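## Task

Move the pieces waiting beside the board onto their squares: black pawn to A5, white queen to A1, black queen to D2, using the labels along the board's edge. All other squares must end with exactly the contents they started with. Every piece on the board must finish standing upright and wholly within its square, and must stay there without the robot holding it.

## Robot and tools

Robot: two arms, left_arm and right_arm, each with six joints and a parallel gripper. The names are just labels; left_arm sits on the +y side.

World frame (used by the state line and camera calibration): origin on the table surface midway between the arms, +x pointing out over the table, +z up, metres. Each result's state line reads `left_arm: ...` | `right_arm: ...` and gives each gripper's end_effector_position (m) and end_effector_quat_wxyz in this frame. The point reported lies between the finger pads, roughly 1 cm short of the tips; fingers extend along the gripper's +z and close along its y. Reported positions can be somewhat wrong, worse when reaching far.

Tool execute_actions, argument actions: a list holding one action, one wait, or nothing.
- Empty list {"actions": []}: no command, just returns the state.
- Action {"rows": [[...]], "steps": N}: N from 1 to 15 control steps of 1/30 s (default 15); up to 15 rows, one per step, the last row reused for remaining steps.
- Wait {"steps": N}: no new command; N up to 300; returns once N steps have elapsed since the previous result (time spent replying counts toward it).
- Optional "pictures": true/false controls whether camera images come back (default: included).

Each row: exactly 14 numbers, always covering both arms. Order: left_arm waist, shoulder, elbow, wrist pitch, wrist yaw, wrist roll, opening; then right_arm in the same seven-slot order. The six joint values are absolute target angles in radians (joint space, not Cartesian), in the same form as the Joint positions line; they are not offsets. Stated ranges per arm: waist -2.880 to 2.880, shoulder 0.000 to 3.142, elbow 0.000 to 3.019, wrist pitch -1.693 to 1.571, wrist yaw -1.571 to 1.571, wrist roll -2.094 to 2.094. Actual ends may differ by up to 0.019 rad either way. A call is rejected (nothing sent) if a target exceeds a range end by over 0.019 and is further out than that joint's last reported angle. Targets past the true end get clipped to it, and a 'joint sent to its limit' note may appear, possibly referring to an earlier, still-running action; its absence does not prove more room exists. Opening is an absolute value from -1 (closed) to +1 (fully open, pad gap 0.094 m).

Motion limits: per step, each joint's target is kept within a lead of its measured angle: waist 0.264, shoulder 0.32, elbow 0.276, wrist pitch 0.33, wrist yaw 0.186, wrist roll 0.522 rad. If targets would move a gripper more than 70 mm from where it is, all that arm's targets are pulled back proportionally. Large moves therefore need several actions. Between calls, arms keep heading to the last row sent until they essentially stop or a step is HELD; after that, a new action is needed to move on or push harder.

Gripping: grip_measured is the measured finger opening on the command scale; Joint positions also gives it in metres. Each gripper's reading carries its own fixed error of up to about 1 mm. Away from the extremes, fingers go to where grip_measured equals your command. To hold a piece, command about 0.03 below grip_measured for a firm hold, less for gentler. Pad force tops out around 50 to 62 N (lower on some grippers, lower on parts under about 2 mm thick), with a brief spike on contact. Held pieces may occasionally get a short external tug, so grip firmly.

Result lines: Joint positions / Joint velocities give, per arm, six joints (rad, rad/s) then pad gap (m, m/s). Joint torques list total drive output per joint (no gripper), with fixed per-arm offsets, scale errors and noise; friction can mask or mimic load. 'joint command not followed' means a clearance check altered or blocked some joint targets; the rest of the row still ran. HELD marks steps where all or part of your row was not sent. MOTOR HOT appears from 85 °C; at 100 °C an OVER-TEMPERATURE FAULT drops that arm and its gripper until it cools, so avoid holding loads longer than needed.

Cameras: cam_head_left, cam_head_right, cam_left_wrist, cam_right_wrist, each 896x504, in that order. Calibration (K, distortion, T_world_to_cam) is given in the session and may be slightly off; wrist camera poses follow the arm's reported joints. zoom_image takes camera (one of those names) and region [x0, y0, x1, y1] in pixels of that camera's latest full image, origin top-left, at most 504 by 504, and returns a closer view.

finished_scene takes scene (the current scene's number), ends and grades it irreversibly, and reveals the next task. Replying without any tool call ends everything remaining.

The simulation runs on while you reply. Avoid: letting the arms collide or press on each other (can end the scene), dropping pieces, knocking pieces over or off the table (off-table is failure), disturbing other squares, hard pushes or slams, and leaving a piece leaning or crossing a square's boundary. Release each piece upright and fully inside its square, then retreat before finishing.

Each tool is called after "Request:" by a JSON object that holds its "fn" and its "kwargs".

## Session

Request:
{"fn": "execute_actions", "kwargs": {"actions": []}}

Scene clock: 0.00 s of 5200.00 s.
left_arm: end_effector_position=(+0.4995, +0.5188, +0.1981) grip_measured=+1.000 end_effector_quat_wxyz=(+0.038, +0.672, -0.737, +0.066) | right_arm: end_effector_position=(+0.2122, -0.0491, +0.2464) grip_measured=+1.000 end_effector_quat_wxyz=(+0.643, -0.454, +0.510, -0.347)
Joint positions: left_arm=[ 0.416  1.837  1.743 -1.496  0.152 -1.139  0.094] | right_arm=[ 1.222  0.994  0.234  0.937  1.177 -1.387  0.094]
Joint velocities: left_arm=[-0.005  0.005 -0.012 -0.002 -0.022 -0.022  0.   ] | right_arm=[-0.005 -0.005 -0.022 -0.017  0.022 -0.007  0.   ]
Joint torques (N m, as the arm reports them, + toward a larger angle): no reading
Motor temperatures (°C, as the motors report them): left_arm=[30 31 27 27 28 30] | right_arm=[29 28 29 28 29 27]

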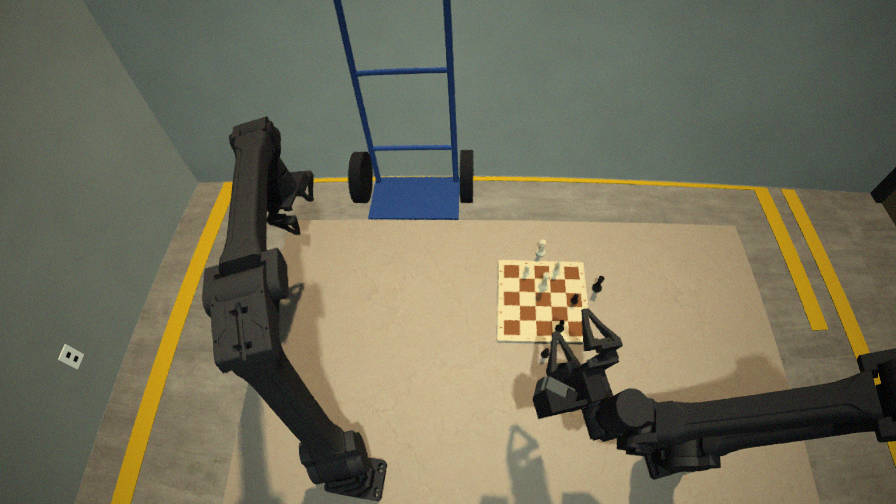

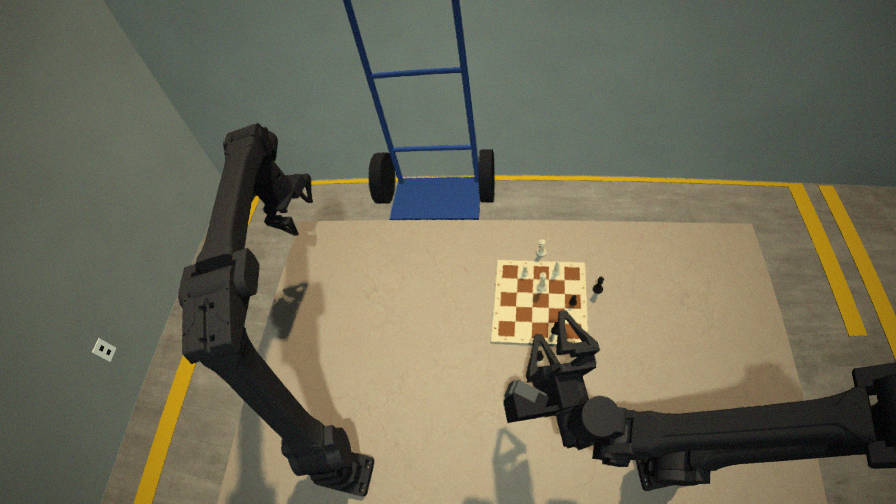

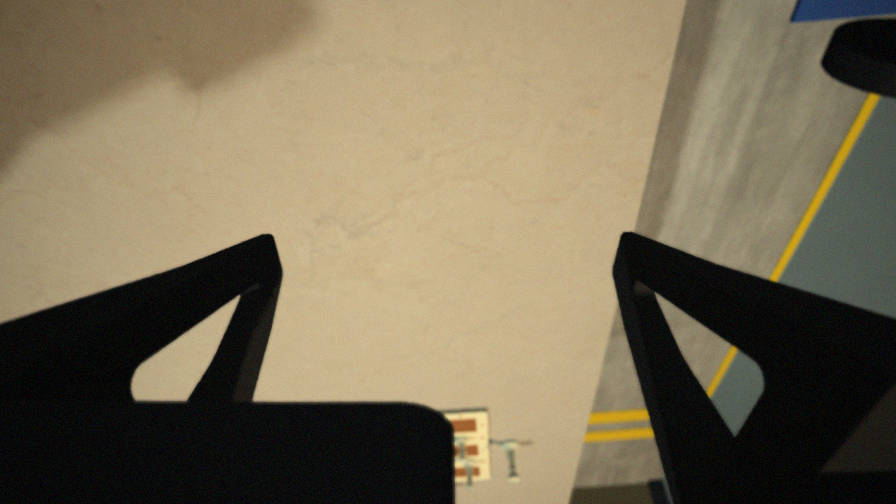

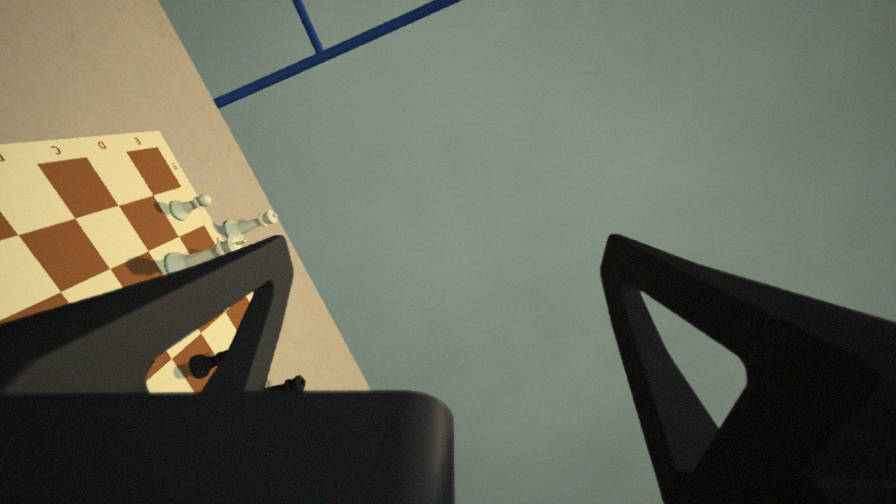

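Request:
{"fn": "zoom_image", "kwargs": {"camera": "cam_head_left", "region": [470, 220, 650, 380]}}

Request:
{"fn": "zoom_image", "kwargs": {"camera": "cam_right_wrist", "region": [0, 100, 320, 400]}}

Region (470, 220, 650, 380) of cam_head_left's 896x504 image, scaled by 2.800, with more detail than that image has.

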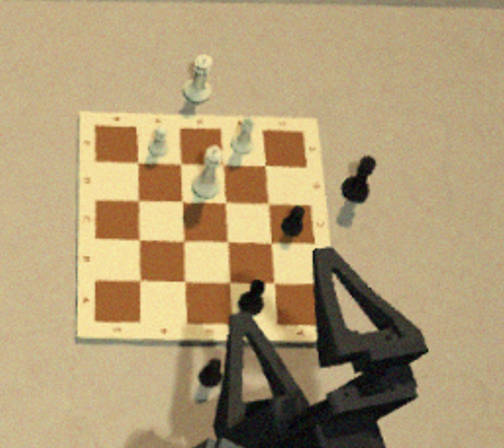

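Region (0, 100, 320, 400) of cam_right_wrist's 896x504 image, scaled by 1.575, with more detail than that image has; it fills the top 472 rows of this view, and the rest is white.

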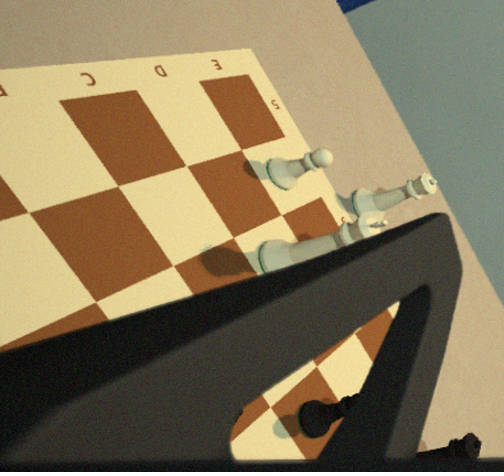

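Request:
{"fn": "execute_actions", "kwargs": {"actions": [{"rows":[[0.416,1.837,1.743,-1.496,0.152,-1.139,1,0.5,1.2,1.2,-1.57,0,0,1]],"steps":15}], "pictures": false}}

Request:
{"fn": "execute_actions", "kwargs": {"actions": [{"steps":60}]}}

Scene clock: 25.67 s of 5200.00 s.
left_arm: end_effector_position=(+0.4995, +0.5188, +0.1981) grip_measured=+1.000 end_effector_quat_wxyz=(+0.038, +0.672, -0.737, +0.066) | right_arm: end_effector_position=(+0.4282, +0.0056, +0.2545) grip_measured=+1.000 end_effector_quat_wxyz=(+0.535, -0.431, +0.725, -0.045)
Joint positions: left_arm=[ 0.416  1.837  1.743 -1.496  0.152 -1.139  0.094] | right_arm=[ 0.532  1.212  0.81  -0.05   0.248 -0.502  0.094]
Joint velocities: left_arm=[ 0.005  0.005 -0.002  0.002 -0.081 -0.022  0.   ] | right_arm=[-0.777  0.015  1.326 -2.244 -1.604  1.927  0.   ]
Joint torques (N m, as the arm reports them, + toward a larger angle): left_arm=[ -0.6  -15.77   8.28   0.35   0.03  -0.23] | right_arm=[ 3.79 -9.07 14.48  1.87 -0.04  0.07]
Motor temperatures (°C, as the motors report them): left_arm=[30 32 30 27 28 30] | right_arm=[29 28 31 29 29 27]
Steps of this call (steps 1 to 90: nothing new was sent; then 22.17 s passed at rest; steps 91 to 105: all 15 steps of this action). Readings (joint positions):
91: left_arm=[0.416 1.837 1.743 -1.496 0.152 -1.139] | right_arm=[1.204 1.001 0.245 0.897 1.119 -1.333]
92: left_arm=[0.416 1.837 1.743 -1.496 0.152 -1.139] | right_arm=[1.163 1.024 0.272 0.827 1.055 -1.272]
94: left_arm=[0.416 1.837 1.743 -1.496 0.152 -1.139] | right_arm=[1.057 1.091 0.353 0.689 0.926 -1.149]
98: left_arm=[0.416 1.837 1.743 -1.496 0.152 -1.139] | right_arm=[0.838 1.189 0.531 0.422 0.678 -0.919]
105: the state above

Scene clock: 27.67 s of 5200.00 s.
left_arm: end_effector_position=(+0.4995, +0.5188, +0.1981) grip_measured=+1.000 end_effector_quat_wxyz=(+0.038, +0.672, -0.737, +0.066) | right_arm: end_effector_position=(+0.2631, -0.1019, +0.2564) grip_measured=+1.000 end_effector_quat_wxyz=(-0.002, -0.341, +0.940, -0.002)
Joint positions: left_arm=[ 0.416  1.837  1.743 -1.496  0.152 -1.139  0.094] | right_arm=[ 0.494  1.193  1.179 -1.561  0.003 -0.007  0.094]
Joint velocities: left_arm=[ 0.005  0.005 -0.012 -0.007 -0.022 -0.051  0.   ] | right_arm=[-0.005 -0.005  0.007  0.012 -0.051  0.007  0.   ]
Joint torques (N m, as the arm reports them, + toward a larger angle): left_arm=[ -0.83 -16.15   8.22   0.43   0.02  -0.19] | right_arm=[ 1.84 -6.49 10.73 -0.34 -0.24  0.04]
Motor temperatures (°C, as the motors report them): left_arm=[30 32 30 27 28 30] | right_arm=[29 28 32 29 29 27]
Steps of this call (steps 1 to 45: the robot went on to your last target; steps 46 to 60: nothing new was sent). Readings (joint positions):
1: left_arm=[0.416 1.837 1.743 -1.496 0.152 -1.139] | right_arm=[0.510 1.212 0.858 -0.129 0.178 -0.435]
2: left_arm=[0.416 1.837 1.743 -1.496 0.152 -1.139] | right_arm=[0.495 1.212 0.906 -0.207 0.112 -0.376]
4: left_arm=[0.416 1.837 1.743 -1.496 0.152 -1.139] | right_arm=[0.486 1.212 1.005 -0.370 0.040 -0.276]
8: left_arm=[0.416 1.837 1.743 -1.496 0.152 -1.139] | right_arm=[0.492 1.204 1.175 -0.793 0.004 -0.118]
60: the state above
All arms were judged still, so your last target was given up. Only a new action makes them travel on or press farther. Fingers that are still opening or closing keep moving.
camera_calibration (this result's frames):
cam_right_wrist: T_world_to_cam=[[0.641681, -0.766789, 0.0167563, -0.25407], [-0.624126, -0.509347, 0.592479, -0.0366832], [-0.445772, -0.39064, -0.805411, 0.410691], [0, 0, 0, 1]] pos_world=[0.323211, -0.05307, 0.356767]

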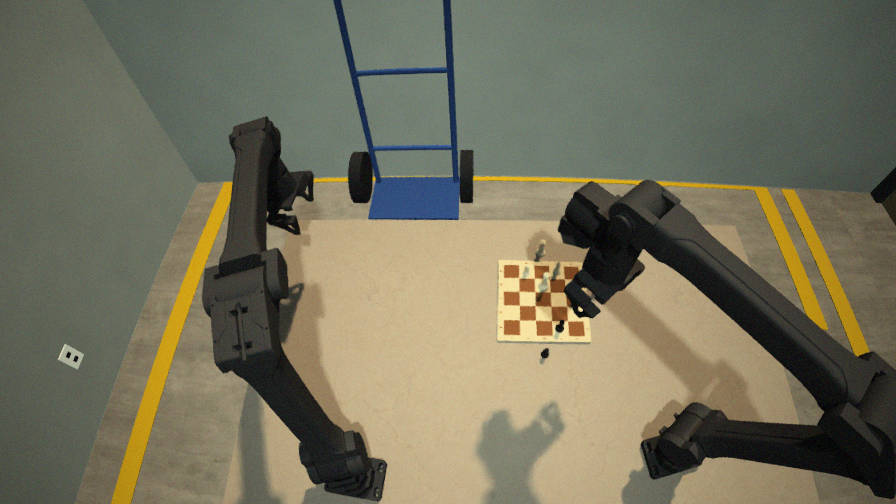

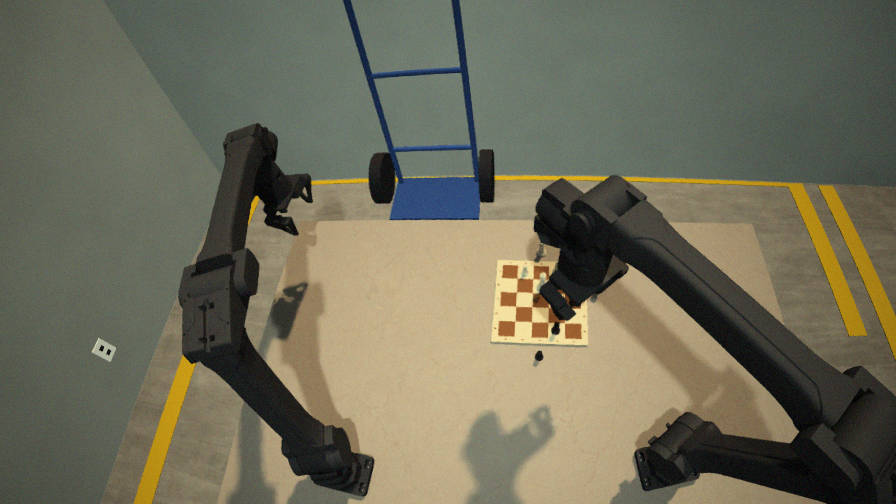

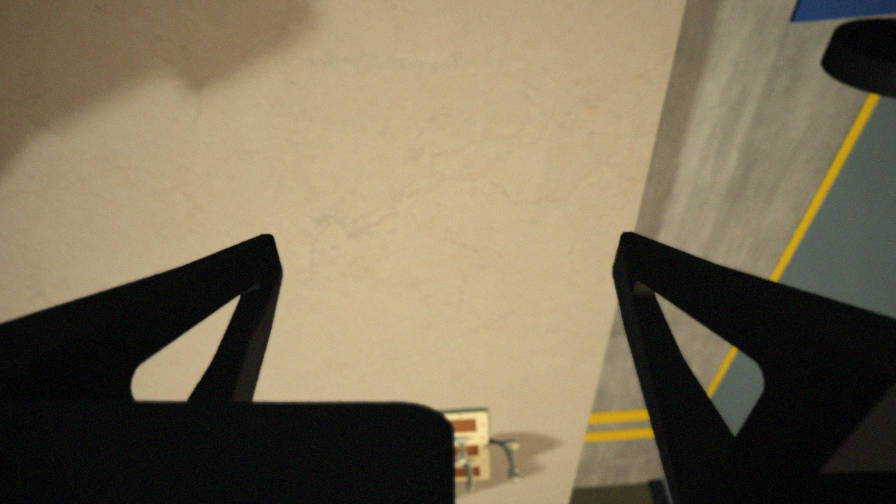

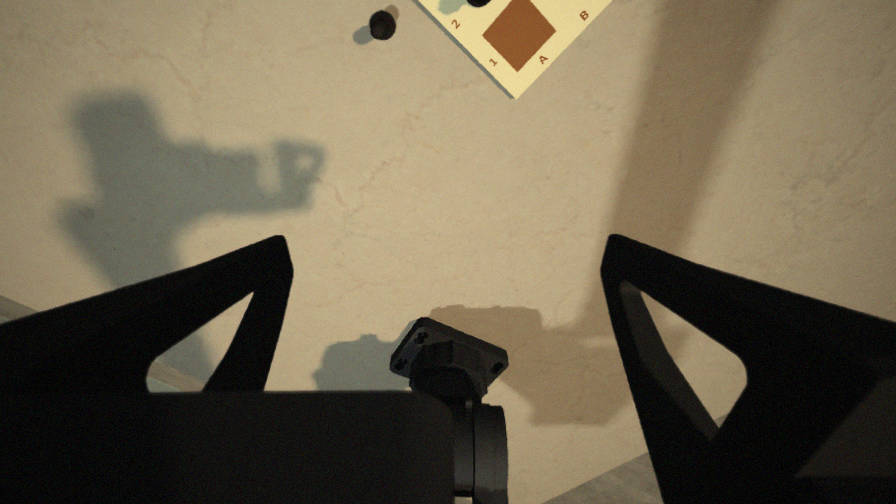

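Request:
{"fn": "execute_actions", "kwargs": {"actions": [{"rows":[[0.416,1.837,1.743,-1.496,0.152,-1.139,1,0.5,1.7,1.62,-1.48,0,0,1]],"steps":15}], "pictures": false}}

Request:
{"fn": "execute_actions", "kwargs": {"actions": [{"steps":40}]}}

Scene clock: 46.80 s of 5200.00 s.
left_arm: end_effector_position=(+0.4995, +0.5188, +0.1981) grip_measured=+1.000 end_effector_quat_wxyz=(+0.038, +0.672, -0.737, +0.066) | right_arm: end_effector_position=(+0.4094, +0.0184, +0.1747) grip_measured=+1.000 end_effector_quat_wxyz=(-0.041, -0.340, +0.939, -0.016)
Joint positions: left_arm=[ 0.416  1.837  1.743 -1.496  0.152 -1.139  0.094] | right_arm=[ 0.494  1.764  1.581 -1.475  0.003 -0.007  0.094]
Joint velocities: left_arm=[ 0.005 -0.015 -0.022  0.007  0.007  0.037  0.   ] | right_arm=[ 0.005  0.142  0.007  0.002 -0.022  0.022  0.   ]
Joint torques (N m, as the arm reports them, + toward a larger angle): left_arm=[ -0.47 -15.9    8.19   0.45   0.05  -0.22] | right_arm=[  2.03 -24.11  11.7   -0.34  -0.18   0.  ]
Motor temperatures (°C, as the motors report them): left_arm=[30 32 30 27 28 30] | right_arm=[29 28 33 29 29 27]
Steps of this call (steps 1 to 90: nothing new was sent; then 15.63 s passed at rest; steps 91 to 105: all 15 steps of this action). Readings (joint positions):
91: left_arm=[0.416 1.837 1.743 -1.496 0.152 -1.139] | right_arm=[0.494 1.205 1.189 -1.561 0.003 -0.007]
92: left_arm=[0.416 1.837 1.743 -1.496 0.152 -1.139] | right_arm=[0.494 1.232 1.217 -1.559 0.003 -0.007]
94: left_arm=[0.416 1.837 1.743 -1.496 0.152 -1.139] | right_arm=[0.494 1.319 1.297 -1.546 0.003 -0.007]
98: left_arm=[0.416 1.837 1.743 -1.496 0.152 -1.139] | right_arm=[0.494 1.536 1.477 -1.515 0.003 -0.007]
105: the state above

Scene clock: 48.13 s of 5200.00 s.
left_arm: end_effector_position=(+0.4995, +0.5188, +0.1981) grip_measured=+1.000 end_effector_quat_wxyz=(+0.038, +0.672, -0.737, +0.066) | right_arm: end_effector_position=(+0.4071, +0.0164, +0.2009) grip_measured=+1.000 end_effector_quat_wxyz=(-0.016, -0.341, +0.940, -0.007)
Joint positions: left_arm=[ 0.416  1.837  1.743 -1.496  0.152 -1.139  0.094] | right_arm=[ 0.494  1.711  1.581 -1.475  0.003 -0.007  0.094]
Joint velocities: left_arm=[-0.005 -0.024 -0.017  0.012  0.022 -0.022  0.   ] | right_arm=[-0.015  0.005 -0.002  0.002  0.037  0.007  0.   ]
Joint torques (N m, as the arm reports them, + toward a larger angle): left_arm=[ -0.84 -15.8    8.24   0.5    0.05  -0.21] | right_arm=[  1.57 -17.55  11.91  -0.16  -0.24   0.01]
Motor temperatures (°C, as the motors report them): left_arm=[30 32 30 27 28 30] | right_arm=[29 28 33 29 29 27]
Steps of this call (steps 1 to 30: the robot went on to your last target; steps 31 to 40: nothing new was sent). Readings (joint positions):
1: left_arm=[0.416 1.837 1.743 -1.496 0.152 -1.139] | right_arm=[0.494 1.766 1.581 -1.475 0.003 -0.007]
2: left_arm=[0.416 1.837 1.743 -1.496 0.152 -1.139] | right_arm=[0.494 1.765 1.581 -1.475 0.003 -0.007]
4: left_arm=[0.416 1.837 1.743 -1.496 0.152 -1.139] | right_arm=[0.494 1.753 1.581 -1.475 0.003 -0.007]
8: left_arm=[0.416 1.837 1.743 -1.496 0.152 -1.139] | right_arm=[0.494 1.724 1.581 -1.475 0.003 -0.007]
40: the state above
All arms were judged still, so your last target was given up. Only a new action makes them travel on or press farther. Fingers that are still opening or closing keep moving.
camera_calibration (this result's frames):
cam_right_wrist: T_world_to_cam=[[0.642058, -0.766479, 0.0164861, -0.254914], [-0.610414, -0.498079, 0.615883, 0.135839], [-0.46385, -0.405496, -0.787665, 0.480476], [0, 0, 0, 1]] pos_world=[0.469456, 0.0671034, 0.298996]

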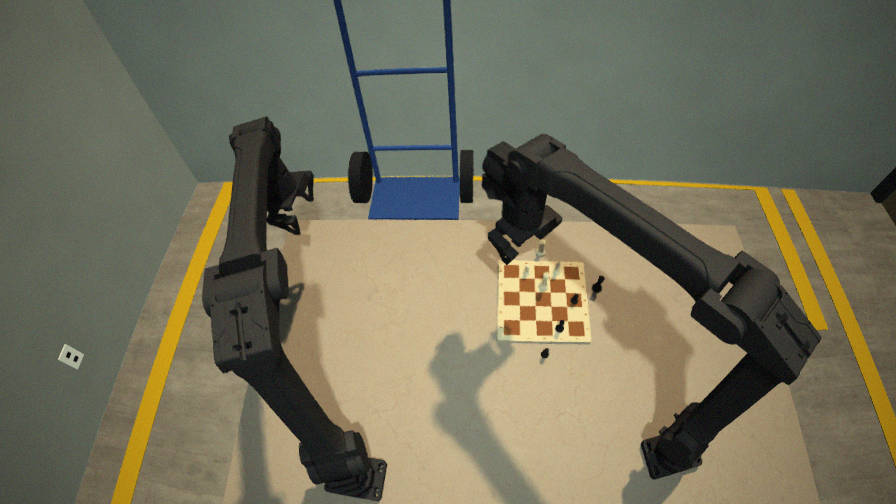

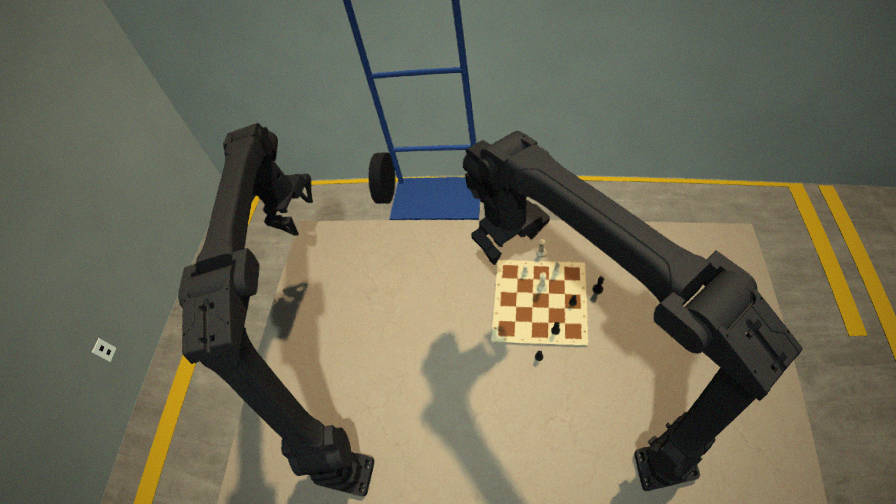

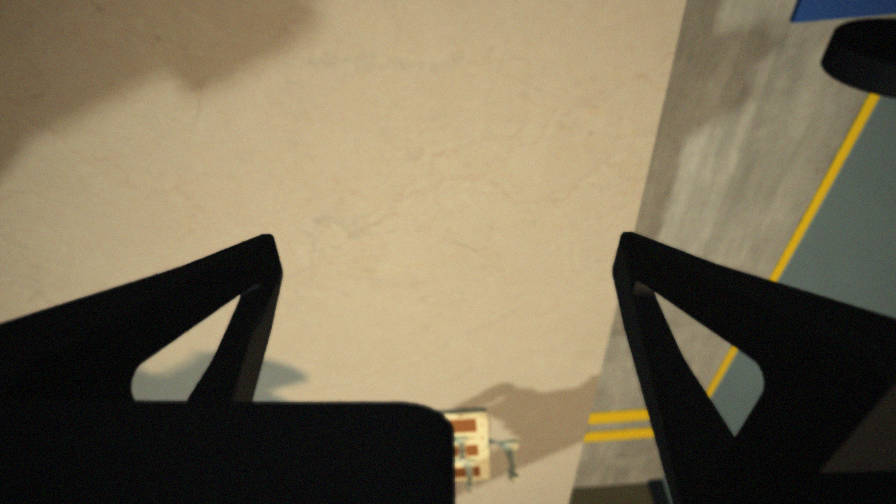

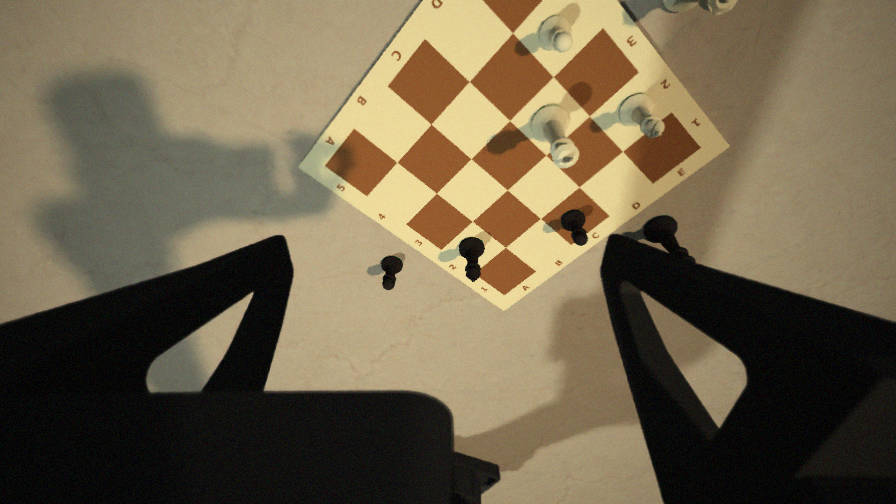

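Request:
{"fn": "execute_actions", "kwargs": {"actions": [{"rows":[[0.416,1.837,1.743,-1.496,0.152,-1.139,1,0.5,1.7,1.85,-1.48,0,0,1]],"steps":15}], "pictures": false}}

Request:
{"fn": "execute_actions", "kwargs": {"actions": [{"rows":[[0.416,1.837,1.743,-1.496,0.152,-1.139,1,0.5,1.7,1.85,-1.15,0,0,1]],"steps":15}], "pictures": false}}

Request:
{"fn": "execute_actions", "kwargs": {"actions": [{"rows":[[0.416,1.837,1.743,-1.496,0.152,-1.139,1,0.25,1.7,1.85,-1.15,0,0,1]],"steps":15}], "pictures": false}}

Request:
{"fn": "execute_actions", "kwargs": {"actions": [{"steps":20}]}}

Scene clock: 70.13 s of 5200.00 s.
left_arm: end_effector_position=(+0.4995, +0.5188, +0.1981) grip_measured=+1.000 end_effector_quat_wxyz=(+0.038, +0.672, -0.737, +0.066) | right_arm: end_effector_position=(+0.4491, +0.0510, +0.2988) grip_measured=+1.000 end_effector_quat_wxyz=(+0.096, -0.339, +0.935, +0.032)
Joint positions: left_arm=[ 0.416  1.837  1.743 -1.496  0.152 -1.139  0.094] | right_arm=[ 0.494  1.7    1.811 -1.48   0.003 -0.007  0.094]
Joint velocities: left_arm=[-0.005 -0.015  0.002 -0.002 -0.066  0.007  0.   ] | right_arm=[-0.005 -0.005 -0.002 -0.002 -0.022 -0.081  0.   ]
Joint torques (N m, as the arm reports them, + toward a larger angle): left_arm=[ -0.87 -15.78   8.15   0.39   0.02  -0.21] | right_arm=[  2.02 -16.98  12.21   0.27  -0.22   0.05]
Motor temperatures (°C, as the motors report them): left_arm=[30 33 30 27 28 30] | right_arm=[29 29 34 29 29 27]
Steps of this call (steps 1 to 90: nothing new was sent; then 18.50 s passed at rest; steps 91 to 105: all 15 steps of this action). Readings (joint positions):
91: left_arm=[0.416 1.837 1.743 -1.496 0.152 -1.139] | right_arm=[0.494 1.712 1.591 -1.478 0.003 -0.007]
92: left_arm=[0.416 1.837 1.743 -1.496 0.152 -1.139] | right_arm=[0.494 1.717 1.610 -1.480 0.003 -0.007]
94: left_arm=[0.416 1.837 1.743 -1.496 0.152 -1.139] | right_arm=[0.494 1.725 1.665 -1.480 0.003 -0.007]
98: left_arm=[0.416 1.837 1.743 -1.496 0.152 -1.139] | right_arm=[0.494 1.725 1.776 -1.480 0.003 -0.007]
105: the state above

Scene clock: 70.63 s of 5200.00 s.
left_arm: end_effector_position=(+0.4995, +0.5188, +0.1981) grip_measured=+1.000 end_effector_quat_wxyz=(+0.038, +0.672, -0.737, +0.066) | right_arm: end_effector_position=(+0.5046, +0.0966, +0.3207) grip_measured=+1.000 end_effector_quat_wxyz=(+0.236, -0.329, +0.910, +0.082)
Joint positions: left_arm=[ 0.416  1.837  1.743 -1.496  0.152 -1.139  0.094] | right_arm=[ 0.494  1.704  1.806 -1.167  0.003 -0.007  0.094]
Joint velocities: left_arm=[-0.005  0.005  0.002 -0.007 -0.051 -0.007  0.   ] | right_arm=[ 0.005  0.005 -0.002  0.017 -0.037 -0.022  0.   ]
Joint torques (N m, as the arm reports them, + toward a larger angle): left_arm=[ -0.72 -16.09   8.18   0.57   0.01  -0.21] | right_arm=[  2.22 -17.63  12.94   1.38  -0.25   0.04]
Motor temperatures (°C, as the motors report them): left_arm=[30 33 30 27 28 30] | right_arm=[29 29 34 29 29 27]
Steps of this call (steps 1 to 15: all 15 steps of this action). Readings (joint positions):
1: left_arm=[0.416 1.837 1.743 -1.496 0.152 -1.139] | right_arm=[0.494 1.699 1.806 -1.423 0.003 -0.007]
2: left_arm=[0.416 1.837 1.743 -1.496 0.152 -1.139] | right_arm=[0.494 1.701 1.806 -1.329 0.003 -0.007]
4: left_arm=[0.416 1.837 1.743 -1.496 0.152 -1.139] | right_arm=[0.494 1.704 1.806 -1.210 0.003 -0.007]
8: left_arm=[0.416 1.837 1.743 -1.496 0.152 -1.139] | right_arm=[0.494 1.704 1.806 -1.168 0.003 -0.007]
15: the state above

Scene clock: 71.13 s of 5200.00 s.
left_arm: end_effector_position=(+0.4995, +0.5188, +0.1981) grip_measured=+1.000 end_effector_quat_wxyz=(+0.038, +0.672, -0.737, +0.066) | right_arm: end_effector_position=(+0.6019, -0.0660, +0.3209) grip_measured=+1.000 end_effector_quat_wxyz=(+0.247, -0.190, +0.949, +0.047)
Joint positions: left_arm=[ 0.416  1.837  1.743 -1.496  0.152 -1.139  0.094] | right_arm=[ 0.196  1.704  1.806 -1.165  0.002 -0.005  0.094]
Joint velocities: left_arm=[-0.005 -0.005 -0.017 -0.002 -0.007 -0.051  0.   ] | right_arm=[ 0.073 -0.005 -0.012 -0.002 -0.051 -0.051  0.   ]
Joint torques (N m, as the arm reports them, + toward a larger angle): left_arm=[ -0.38 -15.96   8.16   0.43   0.02  -0.21] | right_arm=[  4.71 -17.28  13.01   1.32  -0.18   0.01]
Motor temperatures (°C, as the motors report them): left_arm=[30 33 30 27 28 30] | right_arm=[29 29 34 29 29 27]
Steps of this call (steps 1 to 15: all 15 steps of this action). Readings (joint positions):
1: left_arm=[0.416 1.837 1.743 -1.496 0.152 -1.139] | right_arm=[0.487 1.704 1.806 -1.167 0.000 -0.007]
2: left_arm=[0.416 1.837 1.743 -1.496 0.152 -1.139] | right_arm=[0.478 1.704 1.806 -1.167 -0.001 -0.007]
4: left_arm=[0.416 1.837 1.743 -1.496 0.152 -1.139] | right_arm=[0.438 1.704 1.806 -1.167 -0.002 -0.007]
8: left_arm=[0.416 1.837 1.743 -1.496 0.152 -1.139] | right_arm=[0.317 1.704 1.806 -1.167 -0.002 -0.007]
15: the state above

Scene clock: 71.80 s of 5200.00 s.
left_arm: end_effector_position=(+0.4995, +0.5188, +0.1981) grip_measured=+1.000 end_effector_quat_wxyz=(+0.038, +0.672, -0.737, +0.066) | right_arm: end_effector_position=(+0.5860, -0.0303, +0.3209) grip_measured=+1.000 end_effector_quat_wxyz=(+0.245, -0.219, +0.943, +0.055)
Joint positions: left_arm=[ 0.416  1.837  1.743 -1.496  0.152 -1.139  0.094] | right_arm=[ 0.257  1.704  1.806 -1.165  0.002 -0.005  0.094]
Joint velocities: left_arm=[-0.015  0.005 -0.002 -0.022 -0.022 -0.007  0.   ] | right_arm=[-0.005  0.005 -0.007  0.007  0.037 -0.037  0.   ]
Joint torques (N m, as the arm reports them, + toward a larger angle): left_arm=[ -0.95 -16.26   8.34   0.42   0.06  -0.24] | right_arm=[  0.4  -17.49  13.07   1.33  -0.26   0.04]
Motor temperatures (°C, as the motors report them): left_arm=[30 33 30 27 28 30] | right_arm=[29 29 34 29 29 27]
Steps of this call (steps 1 to 20: the robot went on to your last target). Readings (joint positions):
1: left_arm=[0.416 1.837 1.743 -1.496 0.152 -1.139] | right_arm=[0.201 1.704 1.806 -1.165 0.002 -0.005]
2: left_arm=[0.416 1.837 1.743 -1.496 0.152 -1.139] | right_arm=[0.209 1.704 1.806 -1.165 0.002 -0.005]
4: left_arm=[0.416 1.837 1.743 -1.496 0.152 -1.139] | right_arm=[0.227 1.704 1.806 -1.165 0.002 -0.005]
8: left_arm=[0.416 1.837 1.743 -1.496 0.152 -1.139] | right_arm=[0.256 1.704 1.806 -1.165 0.002 -0.005]
20: the state above
camera_calibration (this result's frames):
cam_right_wrist: T_world_to_cam=[[0.434093, -0.90071, 0.0168818, -0.289961], [-0.895052, -0.429089, 0.121514, 0.475454], [-0.102205, -0.0678586, -0.992446, 0.503061], [0, 0, 0, 1]] pos_world=[0.602841, -0.0230218, 0.446381]

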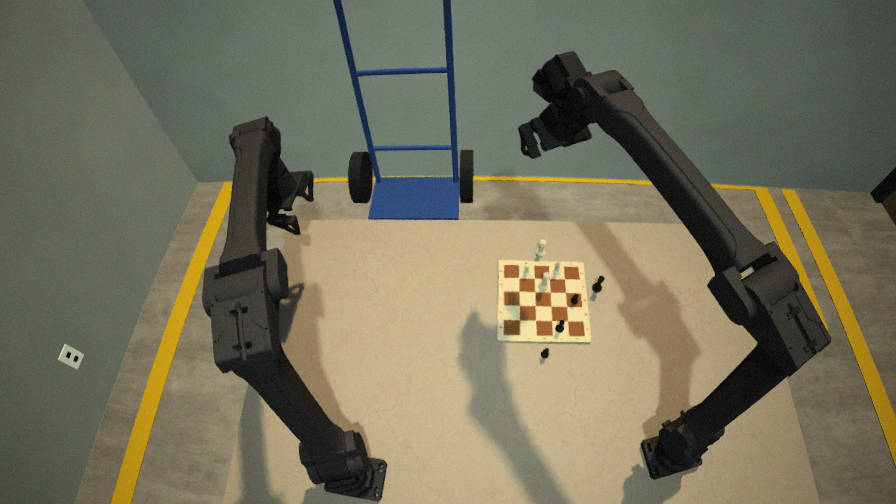

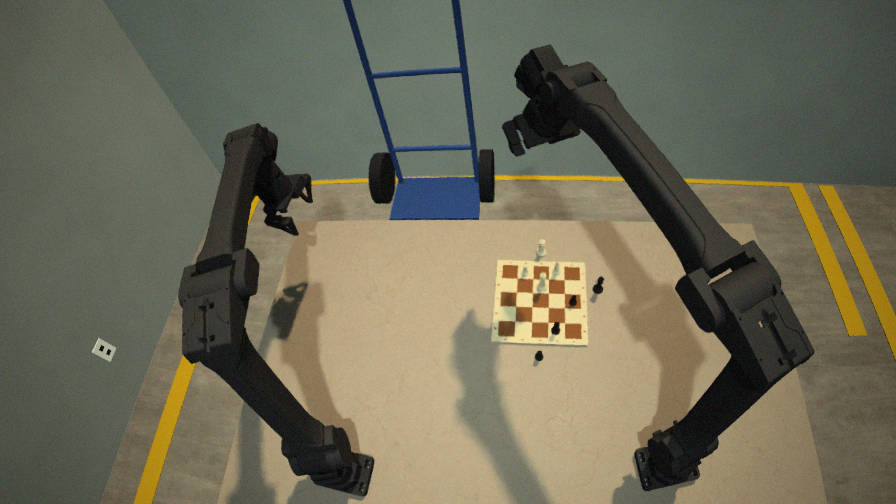

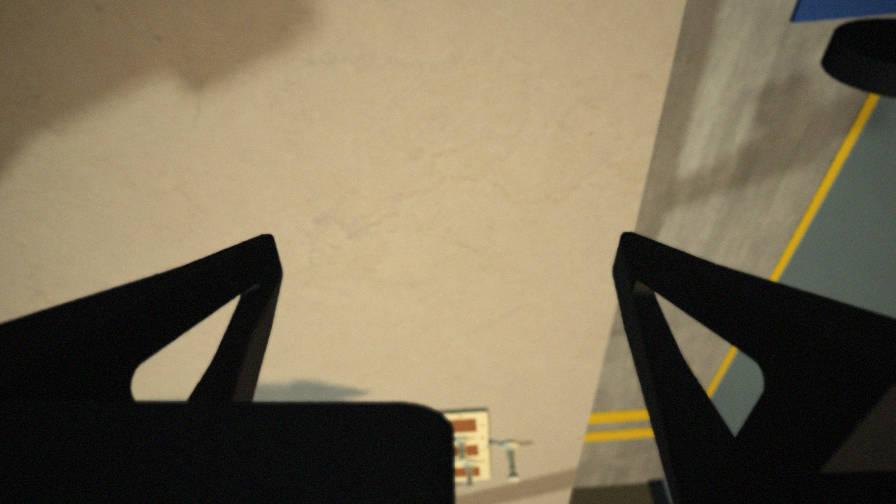

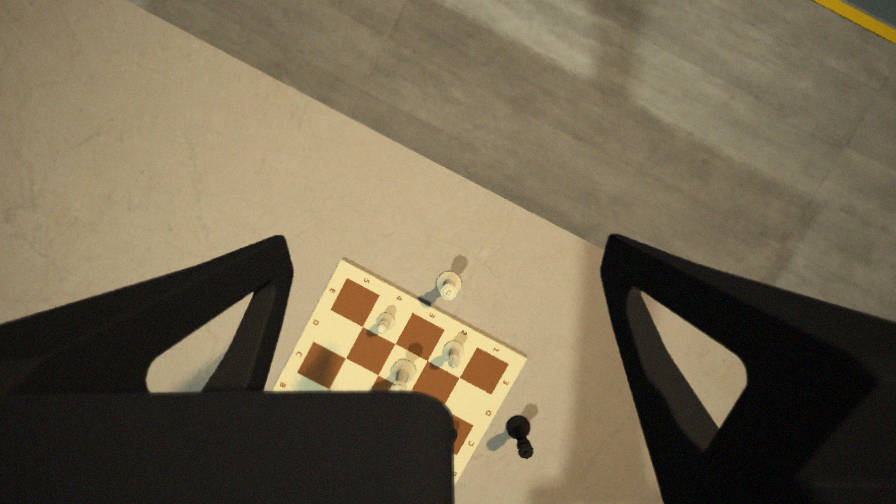

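Request:
{"fn": "execute_actions", "kwargs": {"actions": [{"rows":[[0.416,1.837,1.743,-1.496,0.152,-1.139,1,0.25,1.71,1.83,-1.16,0,0,0.2],[0.416,1.837,1.743,-1.496,0.152,-1.139,1,0.25,1.722,1.815,-1.172,0,0,0.2],[0.416,1.837,1.743,-1.496,0.152,-1.139,1,0.248,1.736,1.8,-1.186,0,0,0.2],[0.416,1.837,1.743,-1.496,0.152,-1.139,1,0.246,1.75,1.785,-1.2,0,0,0.2],[0.416,1.837,1.743,-1.496,0.152,-1.139,1,0.244,1.764,1.77,-1.214,0,0,0.2],[0.416,1.837,1.743,-1.496,0.152,-1.139,1,0.242,1.778,1.755,-1.228,0,0,0.2],[0.416,1.837,1.743,-1.496,0.152,-1.139,1,0.24,1.792,1.74,-1.242,0,0,0.2],[0.416,1.837,1.743,-1.496,0.152,-1.139,1,0.238,1.806,1.725,-1.256,0,0,0.2],[0.416,1.837,1.743,-1.496,0.152,-1.139,1,0.236,1.82,1.71,-1.27,0,0,0.2],[0.416,1.837,1.743,-1.496,0.152,-1.139,1,0.235,1.832,1.695,-1.282,0,0,0.2],[0.416,1.837,1.743,-1.496,0.152,-1.139,1,0.235,1.843,1.68,-1.293,0,0,0.2],[0.416,1.837,1.743,-1.496,0.152,-1.139,1,0.235,1.852,1.667,-1.302,0,0,0.2],[0.416,1.837,1.743,-1.496,0.152,-1.139,1,0.235,1.859,1.656,-1.31,0,0,0.2],[0.416,1.837,1.743,-1.496,0.152,-1.139,1,0.235,1.864,1.647,-1.316,0,0,0.2],[0.416,1.837,1.743,-1.496,0.152,-1.139,1,0.235,1.868,1.64,-1.32,0,0,0.2]],"steps":15}], "pictures": false}}

Request:
{"fn": "execute_actions", "kwargs": {"actions": [{"steps":25}]}}

Scene clock: 135.80 s of 5200.00 s.
left_arm: end_effector_position=(+0.4995, +0.5188, +0.1981) grip_measured=+1.000 end_effector_quat_wxyz=(+0.038, +0.672, -0.737, +0.066) | right_arm: end_effector_position=(+0.5402, -0.0629, +0.1536) grip_measured=+0.202 end_effector_quat_wxyz=(+0.035, -0.218, +0.975, +0.007)
Joint positions: left_arm=[ 0.416  1.837  1.743 -1.496  0.152 -1.139  0.094] | right_arm=[ 0.241  1.852  1.65  -1.298  0.002 -0.005  0.056]
Joint velocities: left_arm=[ 0.015  0.005 -0.007 -0.002 -0.081 -0.066  0.   ] | right_arm=[-0.024  0.601 -0.452 -0.222 -0.037 -0.051  0.   ]
Joint torques (N m, as the arm reports them, + toward a larger angle): left_arm=[ -0.85 -16.41   8.22   0.35   0.02  -0.23] | right_arm=[  0.63 -21.21  10.44   0.15  -0.22   0.03]
Motor temperatures (°C, as the motors report them): left_arm=[30 33 30 27 28 30] | right_arm=[29 30 36 29 29 27]
Steps of this call (steps 1 to 15: the robot went on to your last target; steps 16 to 90: nothing new was sent; then 60.50 s passed at rest; steps 91 to 105: all 15 steps of this action). Readings (joint positions):
91: left_arm=[0.416 1.837 1.743 -1.496 0.152 -1.139] | right_arm=[0.257 1.704 1.806 -1.165 0.002 -0.005]
92: left_arm=[0.416 1.837 1.743 -1.496 0.152 -1.139] | right_arm=[0.257 1.704 1.806 -1.165 0.002 -0.005]
94: left_arm=[0.416 1.837 1.743 -1.496 0.152 -1.139] | right_arm=[0.257 1.708 1.804 -1.173 0.002 -0.005]
98: left_arm=[0.416 1.837 1.743 -1.496 0.152 -1.139] | right_arm=[0.253 1.730 1.764 -1.218 0.002 -0.005]
105: the state above

Scene clock: 136.63 s of 5200.00 s.
left_arm: end_effector_position=(+0.4995, +0.5188, +0.1981) grip_measured=+1.000 end_effector_quat_wxyz=(+0.038, +0.672, -0.737, +0.066) | right_arm: end_effector_position=(+0.5250, -0.0709, +0.1179) grip_measured=+0.202 end_effector_quat_wxyz=(-0.011, -0.217, +0.976, -0.003)
Joint positions: left_arm=[ 0.416  1.837  1.743 -1.496  0.152 -1.139  0.094] | right_arm=[ 0.24   1.889  1.61  -1.314  0.002 -0.005  0.056]
Joint velocities: left_arm=[-0.005 -0.005 -0.017 -0.007 -0.022  0.037  0.   ] | right_arm=[ 0.005 -0.005 -0.007 -0.007  0.007 -0.022 -0.001]
Joint torques (N m, as the arm reports them, + toward a larger angle): left_arm=[ -0.96 -16.23   8.34   0.26   0.05  -0.2 ] | right_arm=[  0.69 -21.76  10.94  -0.25  -0.2    0.02]
Motor temperatures (°C, as the motors report them): left_arm=[30 33 30 27 28 30] | right_arm=[29 30 36 29 29 27]
Steps of this call (steps 1 to 25: the robot went on to your last target). Readings (joint positions):
1: left_arm=[0.416 1.837 1.743 -1.496 0.152 -1.139] | right_arm=[0.240 1.870 1.636 -1.304 0.002 -0.005]
2: left_arm=[0.416 1.837 1.743 -1.496 0.152 -1.139] | right_arm=[0.240 1.887 1.624 -1.309 0.002 -0.005]
4: left_arm=[0.416 1.837 1.743 -1.496 0.152 -1.139] | right_arm=[0.240 1.911 1.612 -1.313 0.002 -0.005]
8: left_arm=[0.416 1.837 1.743 -1.496 0.152 -1.139] | right_arm=[0.240 1.913 1.610 -1.314 0.002 -0.005]
25: the state above
camera_calibration (this result's frames):
cam_right_wrist: T_world_to_cam=[[0.426201, -0.904496, 0.0155006, -0.292569], [-0.72297, -0.330266, 0.606826, 0.287538], [-0.543752, -0.269836, -0.794683, 0.486742], [0, 0, 0, 1]] pos_world=[0.597242, -0.038322, 0.216855]

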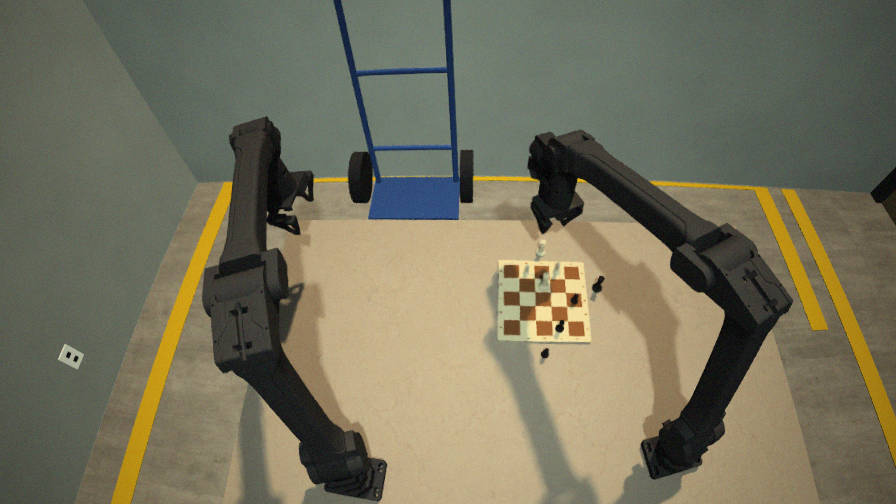

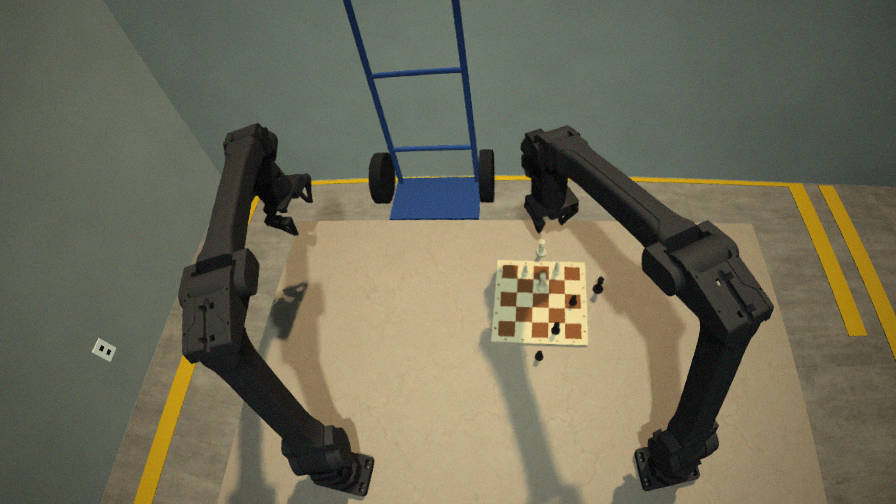

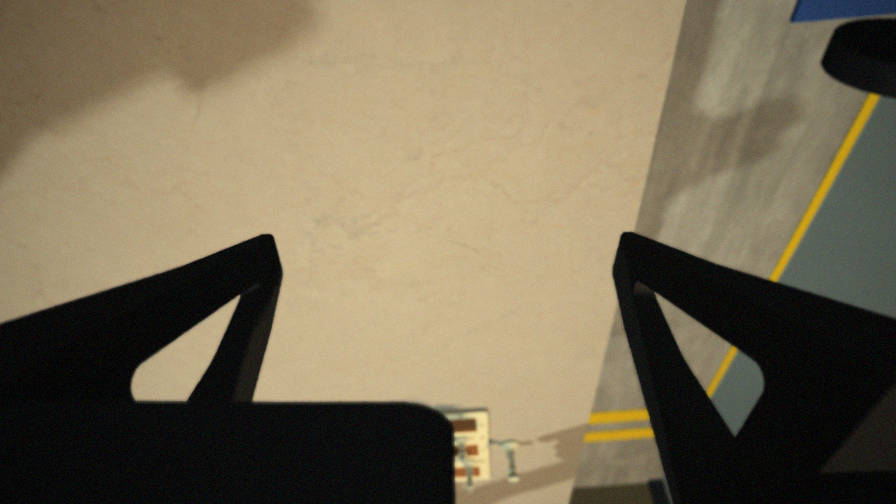

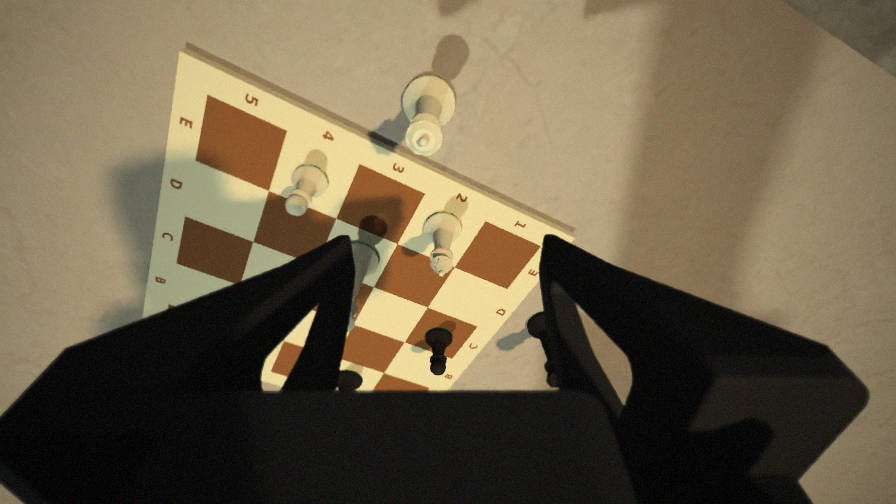

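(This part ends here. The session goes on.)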